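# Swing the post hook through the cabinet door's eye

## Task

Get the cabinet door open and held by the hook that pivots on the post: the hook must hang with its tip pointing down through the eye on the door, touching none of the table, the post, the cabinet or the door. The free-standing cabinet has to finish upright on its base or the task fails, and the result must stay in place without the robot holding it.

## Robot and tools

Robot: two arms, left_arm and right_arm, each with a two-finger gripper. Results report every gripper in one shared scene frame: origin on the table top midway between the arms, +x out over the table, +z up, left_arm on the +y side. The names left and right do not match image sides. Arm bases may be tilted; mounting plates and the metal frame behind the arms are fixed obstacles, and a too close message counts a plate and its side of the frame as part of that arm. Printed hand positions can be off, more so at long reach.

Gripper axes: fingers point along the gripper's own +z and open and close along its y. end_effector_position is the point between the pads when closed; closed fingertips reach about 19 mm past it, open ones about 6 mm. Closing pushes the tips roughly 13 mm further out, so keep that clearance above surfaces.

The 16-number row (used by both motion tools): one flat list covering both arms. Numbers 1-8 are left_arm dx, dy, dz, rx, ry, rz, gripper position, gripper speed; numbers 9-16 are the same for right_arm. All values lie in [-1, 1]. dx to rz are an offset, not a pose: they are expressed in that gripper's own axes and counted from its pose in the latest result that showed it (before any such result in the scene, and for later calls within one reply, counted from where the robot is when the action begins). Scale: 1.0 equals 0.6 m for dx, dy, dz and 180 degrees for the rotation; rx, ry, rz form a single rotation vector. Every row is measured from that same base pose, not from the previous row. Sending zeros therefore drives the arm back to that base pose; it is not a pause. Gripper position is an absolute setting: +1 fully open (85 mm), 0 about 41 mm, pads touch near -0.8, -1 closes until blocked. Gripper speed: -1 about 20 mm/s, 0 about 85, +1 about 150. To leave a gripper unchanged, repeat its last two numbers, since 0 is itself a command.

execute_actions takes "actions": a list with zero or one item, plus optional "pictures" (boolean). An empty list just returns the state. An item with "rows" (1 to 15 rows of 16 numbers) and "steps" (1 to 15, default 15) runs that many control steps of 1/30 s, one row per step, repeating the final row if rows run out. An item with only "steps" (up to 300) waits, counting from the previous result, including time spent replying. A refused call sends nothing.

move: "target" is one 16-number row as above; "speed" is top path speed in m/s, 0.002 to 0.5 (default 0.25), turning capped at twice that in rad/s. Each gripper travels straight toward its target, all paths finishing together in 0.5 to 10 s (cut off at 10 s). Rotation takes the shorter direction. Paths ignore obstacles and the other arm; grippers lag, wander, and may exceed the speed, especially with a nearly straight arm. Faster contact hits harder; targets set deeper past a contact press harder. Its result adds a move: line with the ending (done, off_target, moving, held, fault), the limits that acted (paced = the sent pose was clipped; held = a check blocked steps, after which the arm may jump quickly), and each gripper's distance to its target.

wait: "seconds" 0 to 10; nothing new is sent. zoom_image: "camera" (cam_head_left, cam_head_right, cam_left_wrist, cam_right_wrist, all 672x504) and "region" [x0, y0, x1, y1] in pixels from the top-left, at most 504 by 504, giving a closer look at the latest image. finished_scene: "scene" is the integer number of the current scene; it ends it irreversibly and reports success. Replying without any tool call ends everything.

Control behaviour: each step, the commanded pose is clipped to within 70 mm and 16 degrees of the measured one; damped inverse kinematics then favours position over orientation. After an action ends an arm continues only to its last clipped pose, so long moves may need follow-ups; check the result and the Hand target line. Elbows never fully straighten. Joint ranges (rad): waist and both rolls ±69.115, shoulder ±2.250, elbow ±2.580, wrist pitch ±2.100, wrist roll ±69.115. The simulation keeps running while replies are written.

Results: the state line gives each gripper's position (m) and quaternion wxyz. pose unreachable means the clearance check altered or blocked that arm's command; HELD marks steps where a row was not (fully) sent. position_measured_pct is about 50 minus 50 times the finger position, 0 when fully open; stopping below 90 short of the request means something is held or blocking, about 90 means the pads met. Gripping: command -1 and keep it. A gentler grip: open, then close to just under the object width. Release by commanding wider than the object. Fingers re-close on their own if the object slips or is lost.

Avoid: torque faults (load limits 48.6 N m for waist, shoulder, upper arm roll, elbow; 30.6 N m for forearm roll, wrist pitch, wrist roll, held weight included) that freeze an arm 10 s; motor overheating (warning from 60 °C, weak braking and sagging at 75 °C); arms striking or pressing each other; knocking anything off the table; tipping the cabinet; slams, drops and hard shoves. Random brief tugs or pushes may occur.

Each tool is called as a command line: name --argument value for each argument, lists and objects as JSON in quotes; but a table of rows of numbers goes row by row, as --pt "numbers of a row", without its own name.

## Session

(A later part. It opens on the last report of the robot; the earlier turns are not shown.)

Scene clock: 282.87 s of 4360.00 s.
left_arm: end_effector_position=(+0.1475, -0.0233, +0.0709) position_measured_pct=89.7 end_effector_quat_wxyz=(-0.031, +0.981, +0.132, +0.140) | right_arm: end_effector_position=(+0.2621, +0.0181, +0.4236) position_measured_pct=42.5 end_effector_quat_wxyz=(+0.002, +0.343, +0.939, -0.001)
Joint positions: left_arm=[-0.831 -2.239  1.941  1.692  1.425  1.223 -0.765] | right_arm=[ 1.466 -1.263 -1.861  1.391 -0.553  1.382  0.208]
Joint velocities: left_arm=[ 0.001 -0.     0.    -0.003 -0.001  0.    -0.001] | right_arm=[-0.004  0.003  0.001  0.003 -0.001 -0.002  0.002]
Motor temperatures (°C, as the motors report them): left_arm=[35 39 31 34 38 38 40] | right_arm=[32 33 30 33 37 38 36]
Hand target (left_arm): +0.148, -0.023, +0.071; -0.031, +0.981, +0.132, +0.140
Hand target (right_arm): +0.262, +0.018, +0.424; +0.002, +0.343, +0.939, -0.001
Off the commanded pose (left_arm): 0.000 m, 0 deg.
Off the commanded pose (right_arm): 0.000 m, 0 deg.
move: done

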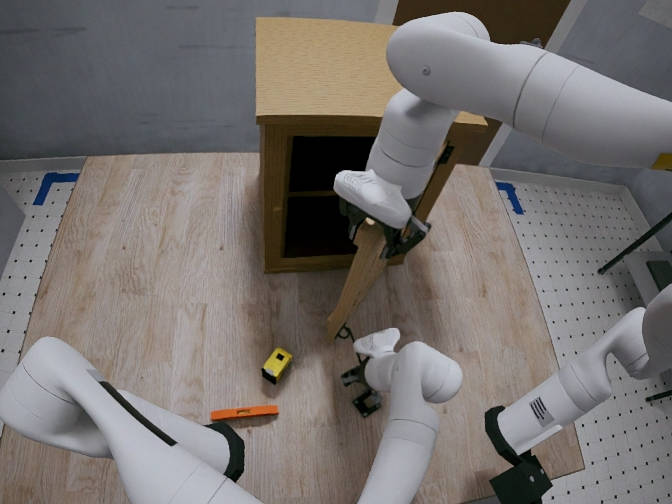

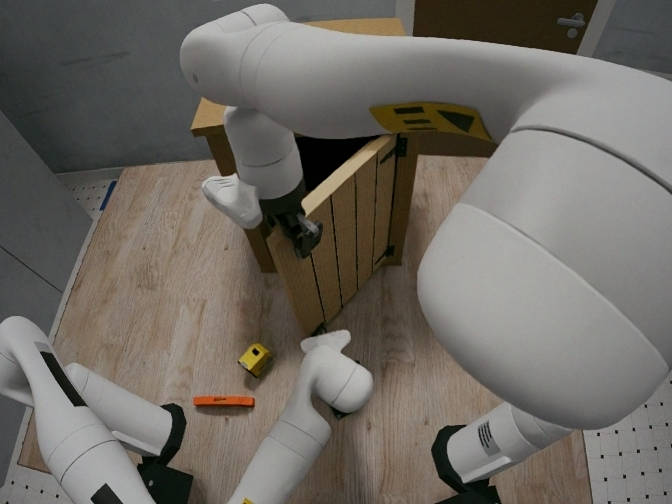

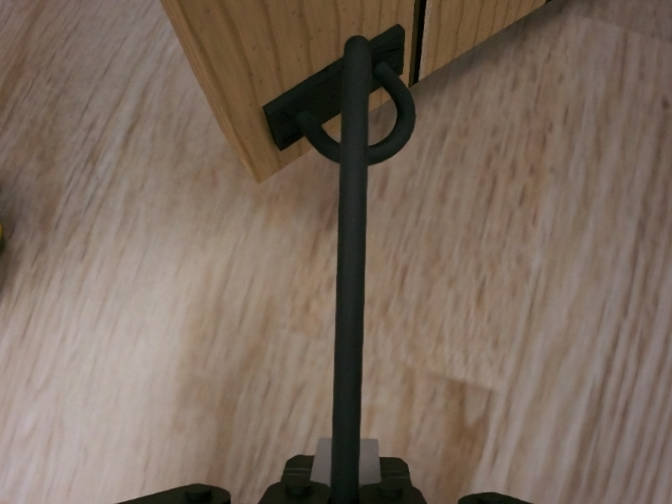

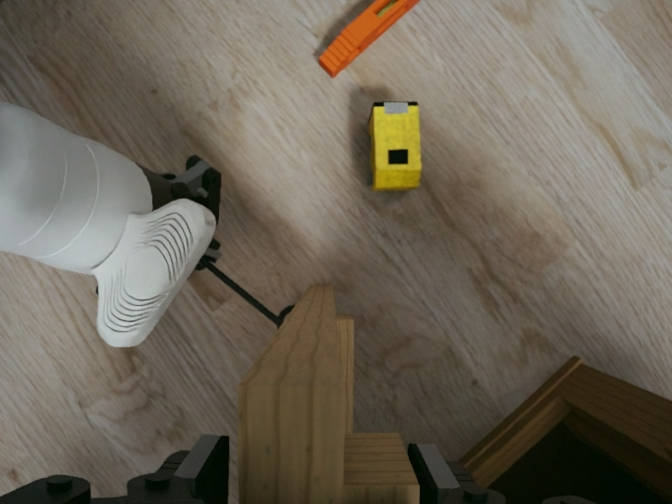

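move --target '[-0.0074,0,0.0114,0,-0.0556,0,-1,0,0,0,0,0,0,0,0.15,0]' --speed 0.04

Scene clock: 299.47 s of 4360.00 s.
left_arm: end_effector_position=(+0.1445, -0.0241, +0.0631) position_measured_pct=89.7 end_effector_quat_wxyz=(-0.020, +0.989, +0.134, +0.054) | right_arm: end_effector_position=(+0.2621, +0.0181, +0.4236) position_measured_pct=42.5 end_effector_quat_wxyz=(+0.002, +0.343, +0.939, -0.001)
Joint positions: left_arm=[-0.979 -2.184  1.935  1.719  1.504  1.248 -0.922] | right_arm=[ 1.466 -1.263 -1.861  1.391 -0.553  1.382  0.208]
Joint velocities: left_arm=[-0.005  0.001 -0.002  0.     0.003  0.003 -0.002] | right_arm=[-0.     0.     0.001 -0.     0.     0.002 -0.002]
Motor temperatures (°C, as the motors report them): left_arm=[35 40 31 34 38 38 40] | right_arm=[33 33 30 33 37 38 36]
Hand target (left_arm): +0.145, -0.024, +0.063; -0.020, +0.989, +0.134, +0.054
Hand target (right_arm): +0.262, +0.018, +0.424; +0.002, +0.343, +0.939, -0.001
Off the commanded pose (left_arm): 0.001 m, 0 deg.
Off the commanded pose (right_arm): 0.000 m, 0 deg.
After step 90, 11.20 s passed at rest.
move: done

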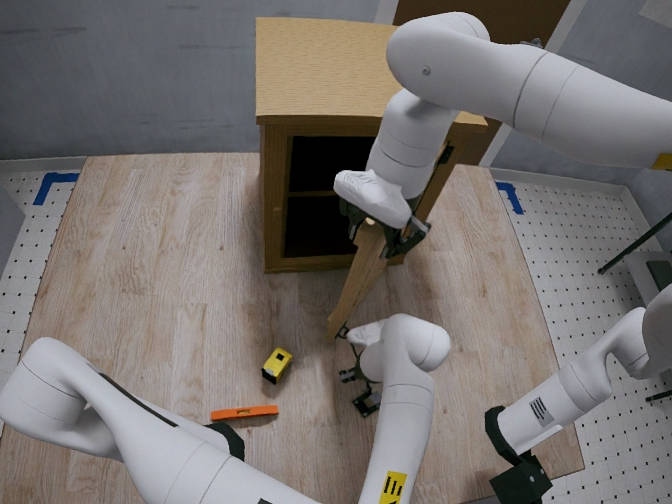

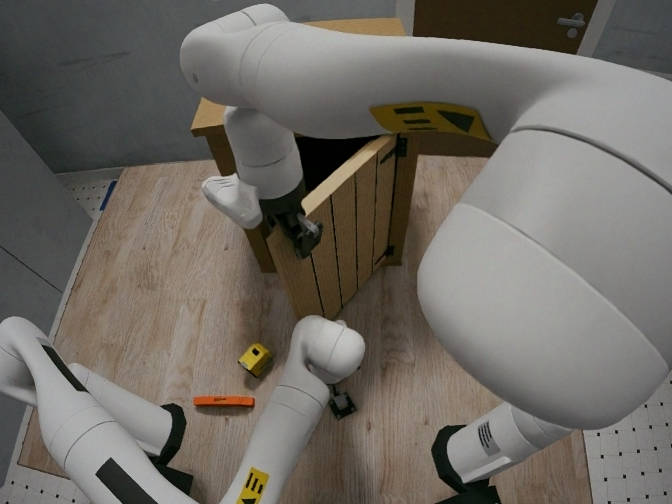

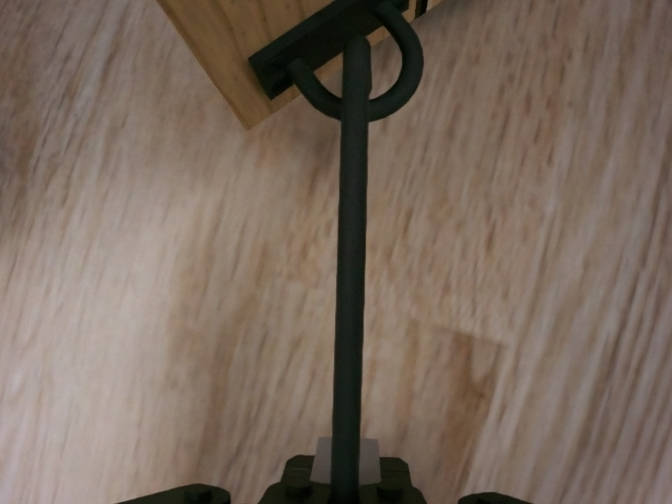

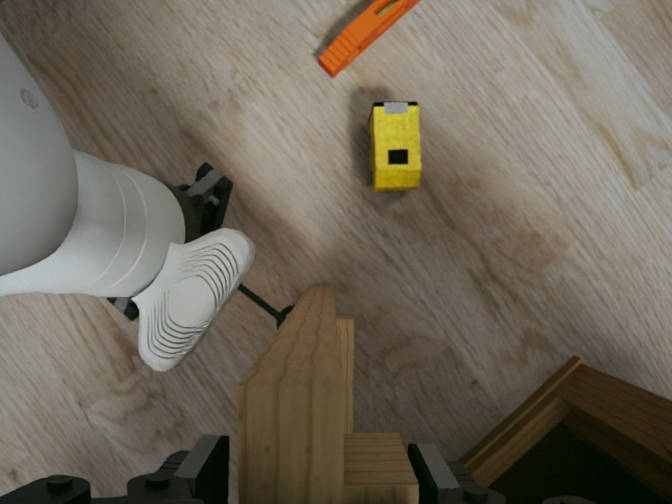

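move --target '[0,0.0032,0,-0.0016,0,0.0138,-1,0,0,-0.02,0,0,0,-0.014,0.15,0]' --speed 0.03

move --target '[-0.006,0,0.0115,0,-0.0556,0,-1,0,0,0,0,0,0,0,0.15,0]' --speed 0.04

Scene clock: 311.07 s of 4360.00 s.
left_arm: end_effector_position=(+0.1449, -0.0260, +0.0630) position_measured_pct=89.7 end_effector_quat_wxyz=(-0.018, +0.992, +0.112, +0.054) | right_arm: end_effector_position=(+0.2544, +0.0090, +0.4235) position_measured_pct=42.5 end_effector_quat_wxyz=(+0.002, +0.323, +0.947, -0.001)
Joint positions: left_arm=[-0.98  -2.184  1.935  1.717  1.508  1.244 -0.965] | right_arm=[ 1.442 -1.245 -1.866  1.434 -0.541  1.363  0.25 ]
Joint velocities: left_arm=[-0.     0.    -0.    -0.002  0.     0.001 -0.002] | right_arm=[-0.003  0.002  0.001  0.003 -0.    -0.001  0.002]
Motor temperatures (°C, as the motors report them): left_arm=[35 40 31 34 38 38 40] | right_arm=[33 33 30 33 37 38 36]
Hand target (left_arm): +0.145, -0.026, +0.063; -0.018, +0.992, +0.112, +0.054
Hand target (right_arm): +0.254, +0.009, +0.424; +0.002, +0.323, +0.947, -0.001
Off the commanded pose (left_arm): 0.000 m, 0 deg.
Off the commanded pose (right_arm): 0.000 m, 0 deg.
After step 90, 7.63 s passed at rest.
move: done

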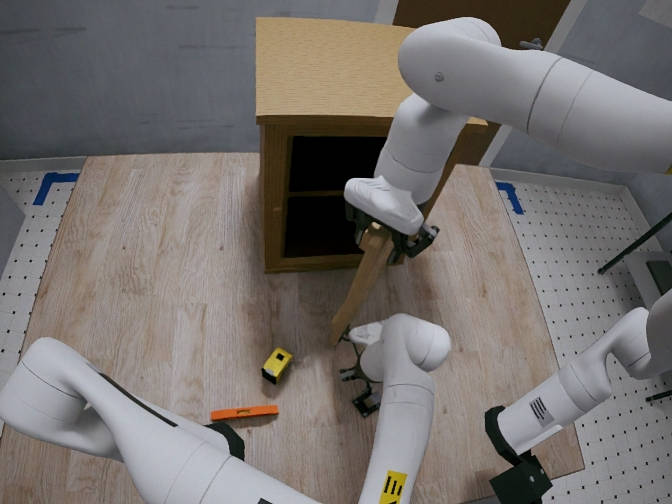

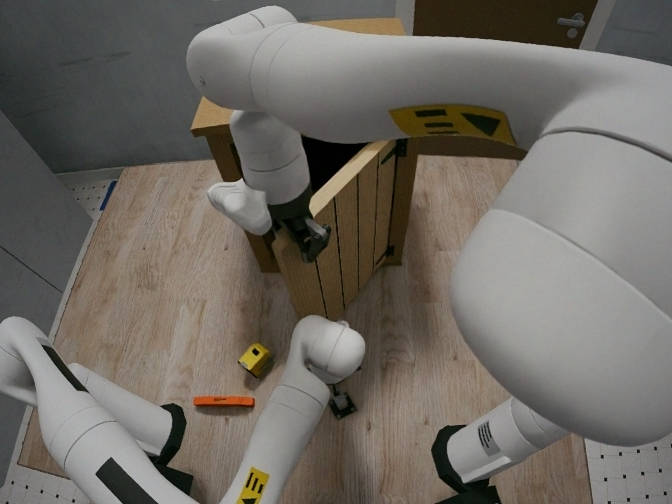

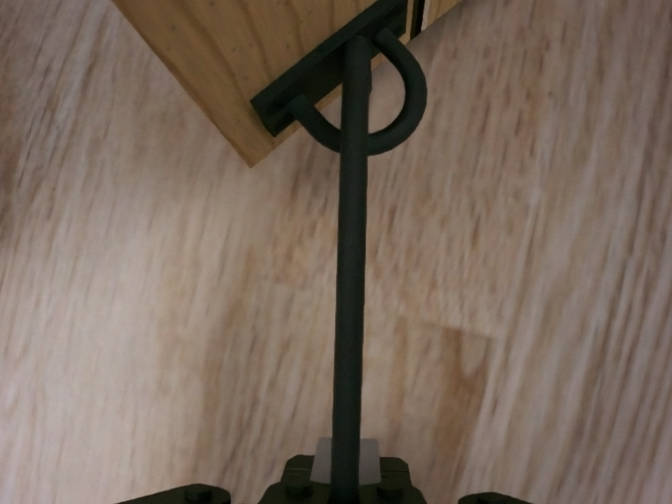

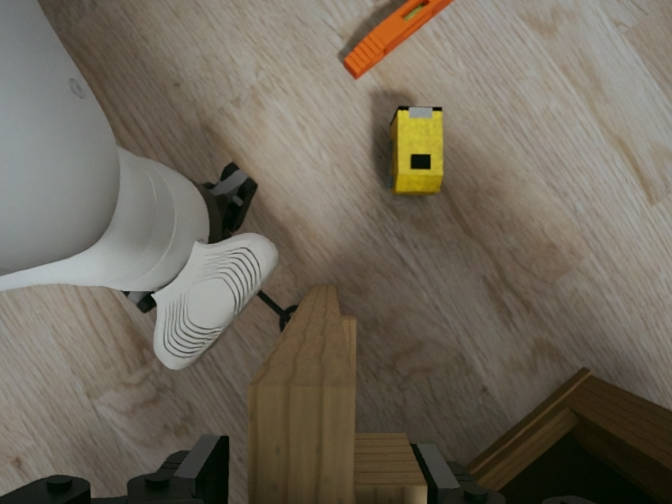

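Scene clock: 313.47 s of 4360.00 s.
left_arm: end_effector_position=(+0.1405, -0.0270, +0.0572) position_measured_pct=89.7 end_effector_quat_wxyz=(-0.008, +0.993, +0.112, -0.034) | right_arm: end_effector_position=(+0.2544, +0.0090, +0.4235) position_measured_pct=42.5 end_effector_quat_wxyz=(+0.002, +0.323, +0.947, -0.001)
Joint positions: left_arm=[-1.135 -2.137  1.926  1.713  1.556  1.302 -1.096] | right_arm=[ 1.442 -1.245 -1.866  1.434 -0.541  1.363  0.25 ]
Joint velocities: left_arm=[-0.004 -0.    -0.003 -0.001  0.003  0.006 -0.004] | right_arm=[ 0.    -0.    -0.002 -0.     0.     0.002  0.   ]
Motor temperatures (°C, as the motors report them): left_arm=[35 40 31 34 38 38 40] | right_arm=[33 33 30 33 37 38 36]
Hand target (left_arm): +0.142, -0.026, +0.056; -0.008, +0.993, +0.114, -0.033
Hand target (right_arm): +0.254, +0.009, +0.424; +0.002, +0.323, +0.947, -0.001
Off the commanded pose (left_arm): 0.002 m, 0 deg.
Off the commanded pose (right_arm): 0.000 m, 0 deg.
move: done

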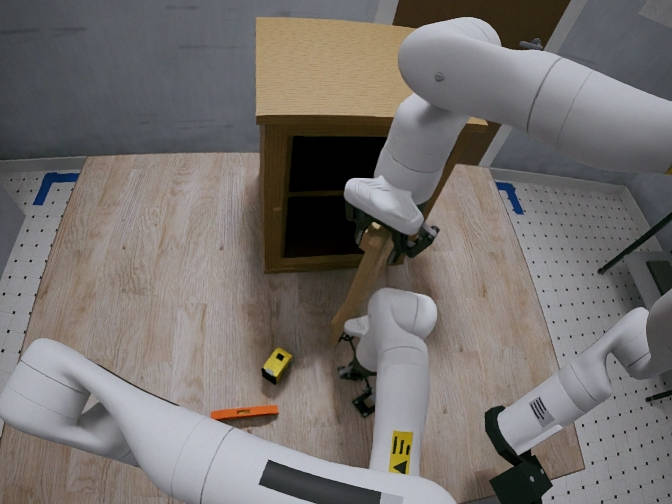

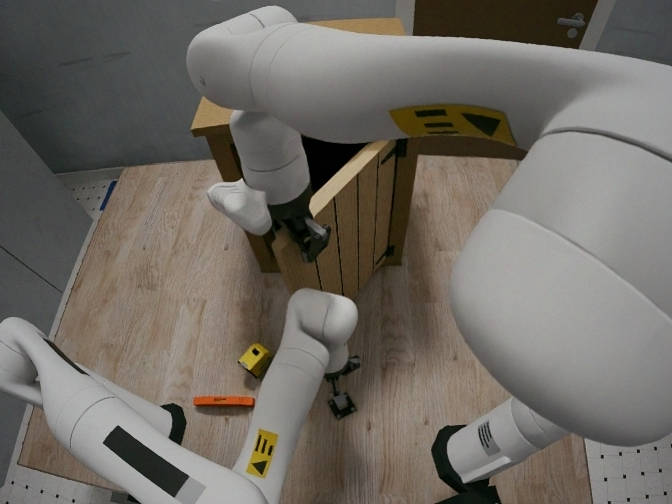

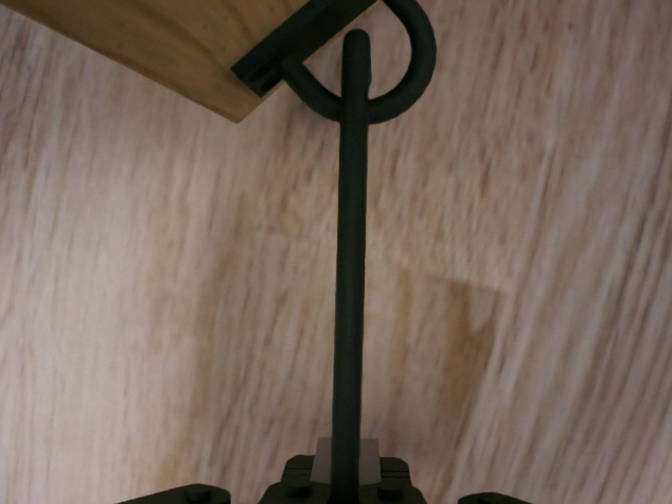

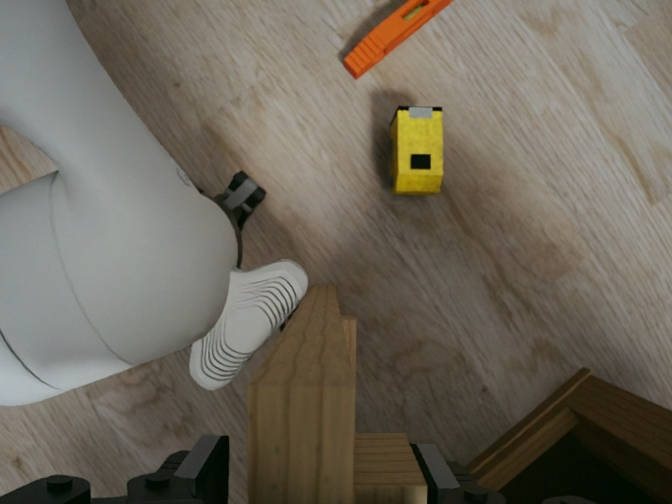

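move --target '[0,0,0,0,0,0,0.3,0,0,0.008,0,0,0,0,1,0]' --speed 0.03

move --target '[-0.05,0,-0.2,0,0.03,0,0.3,0,0,0,-0.15,0,0,0,1,0]' --speed 0.15

Scene clock: 319.27 s of 4360.00 s.
left_arm: end_effector_position=(+0.1405, -0.0270, +0.0572) position_measured_pct=34.9 end_effector_quat_wxyz=(-0.008, +0.993, +0.112, -0.034) | right_arm: end_effector_position=(+0.2574, +0.0128, +0.4235) position_measured_pct=0.0 end_effector_quat_wxyz=(+0.002, +0.323, +0.947, -0.001)
Joint positions: left_arm=[-1.135 -2.137  1.926  1.713  1.556  1.302 -1.096] | right_arm=[ 1.452 -1.25  -1.869  1.417 -0.542  1.369  0.247]
Joint velocities: left_arm=[-0.    -0.    -0.     0.    -0.001 -0.002  0.002] | right_arm=[ 0.  0. -0.  0.  0. -0.  0.]
Motor temperatures (°C, as the motors report them): left_arm=[35 40 31 34 38 38 40] | right_arm=[33 33 30 33 37 38 36]
Hand target (left_arm): +0.141, -0.027, +0.057; -0.008, +0.993, +0.112, -0.034
Hand target (right_arm): +0.257, +0.013, +0.424; +0.002, +0.323, +0.947, -0.001
Off the commanded pose (left_arm): 0.000 m, 0 deg.
Off the commanded pose (right_arm): 0.000 m, 0 deg.
After step 90, 1.83 s passed at rest.
move: done

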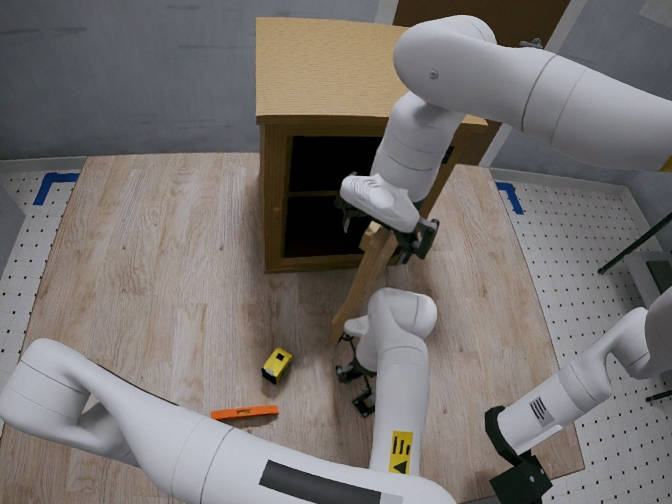

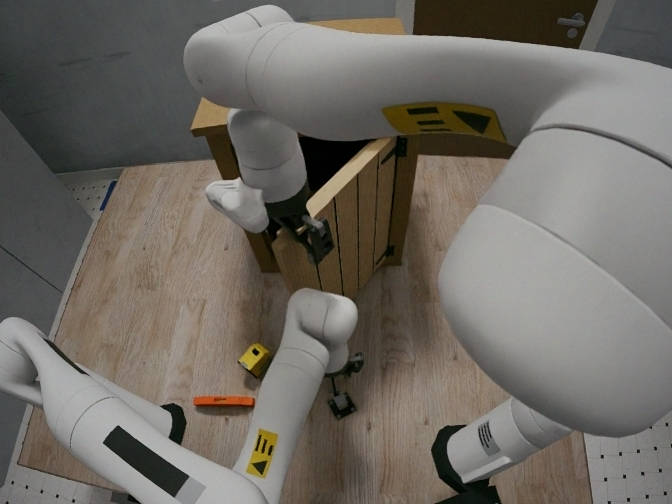

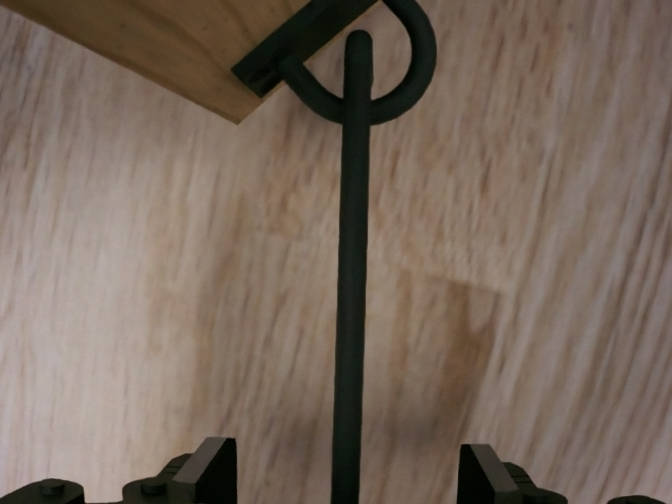

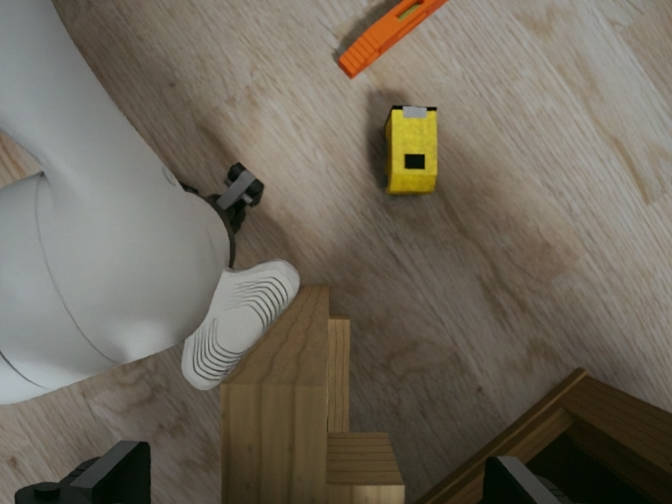

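Scene clock: 320.50 s of 4360.00 s.
left_arm: end_effector_position=(+0.1197, -0.0351, +0.1786) position_measured_pct=34.9 end_effector_quat_wxyz=(-0.013, +0.994, +0.112, +0.013) | right_arm: end_effector_position=(+0.2572, +0.0132, +0.5134) position_measured_pct=0.0 end_effector_quat_wxyz=(+0.002, +0.323, +0.946, -0.001)
Joint positions: left_arm=[-0.985 -1.98   1.798  1.727  1.335  1.42  -0.949] | right_arm=[ 1.454 -1.186 -1.827  1.187 -0.488  1.61   0.176]
Joint velocities: left_arm=[ 0.002  0.003 -0.001  0.001  0.    -0.     0.001] | right_arm=[ 0.002  0.     0.001 -0.002  0.     0.001  0.001]
Motor temperatures (°C, as the motors report them): left_arm=[35 40 31 34 38 38 40] | right_arm=[33 33 30 33 37 38 36]
Hand target (left_arm): +0.120, -0.035, +0.179; -0.013, +0.994, +0.112, +0.013
Hand target (right_arm): +0.257, +0.013, +0.513; +0.002, +0.323, +0.946, -0.001
Off the commanded pose (left_arm): 0.000 m, 0 deg.
Off the commanded pose (right_arm): 0.000 m, 0 deg.
move: done

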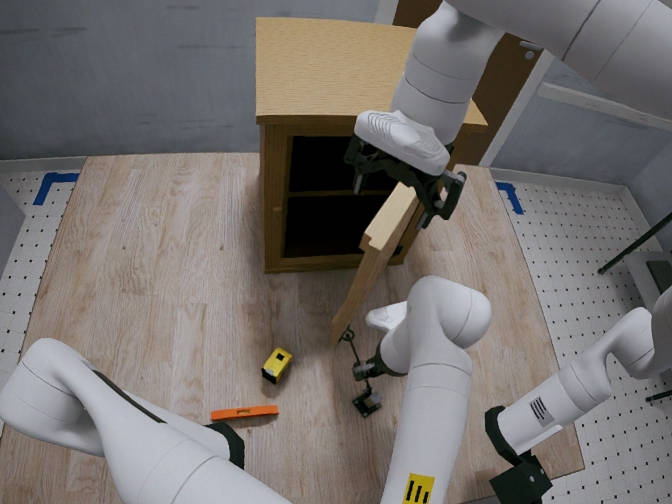

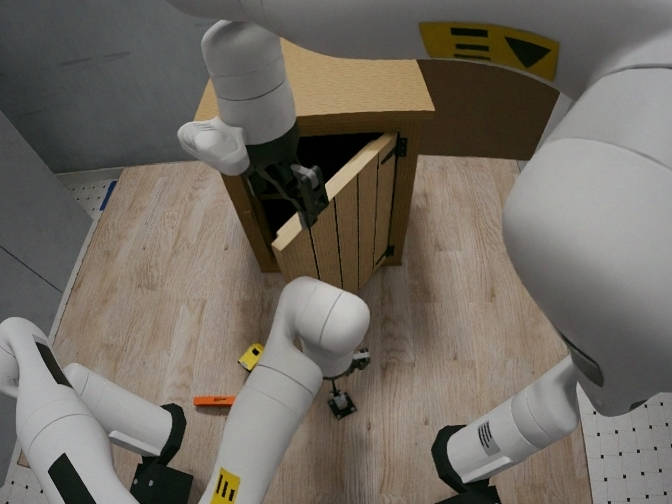

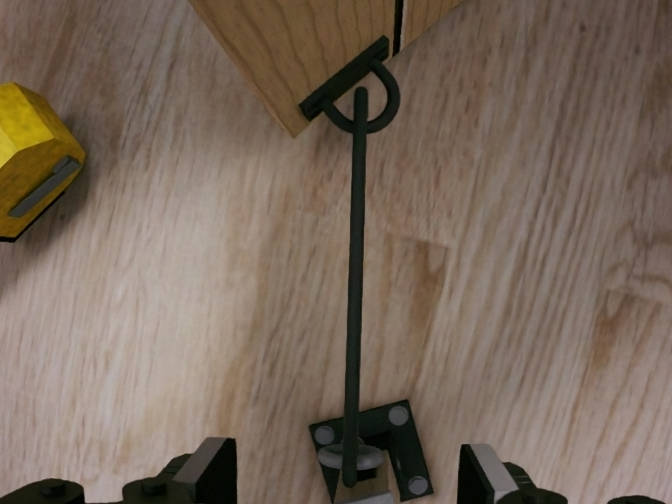

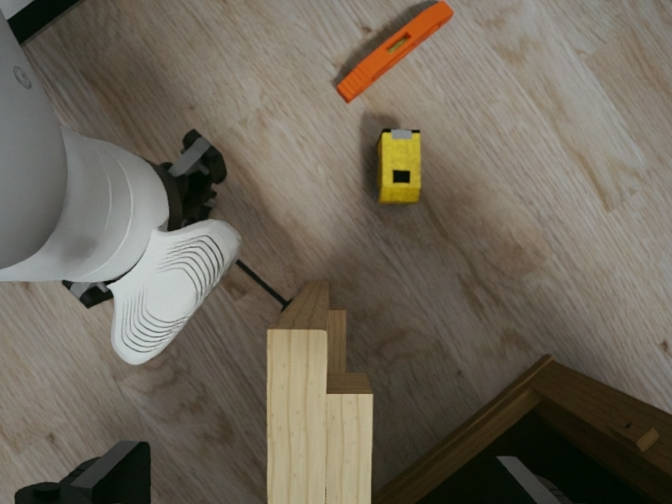

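The hook is through the eye and clear of the plate.

finished_scene --scene 1

The scene is finished: the task was done.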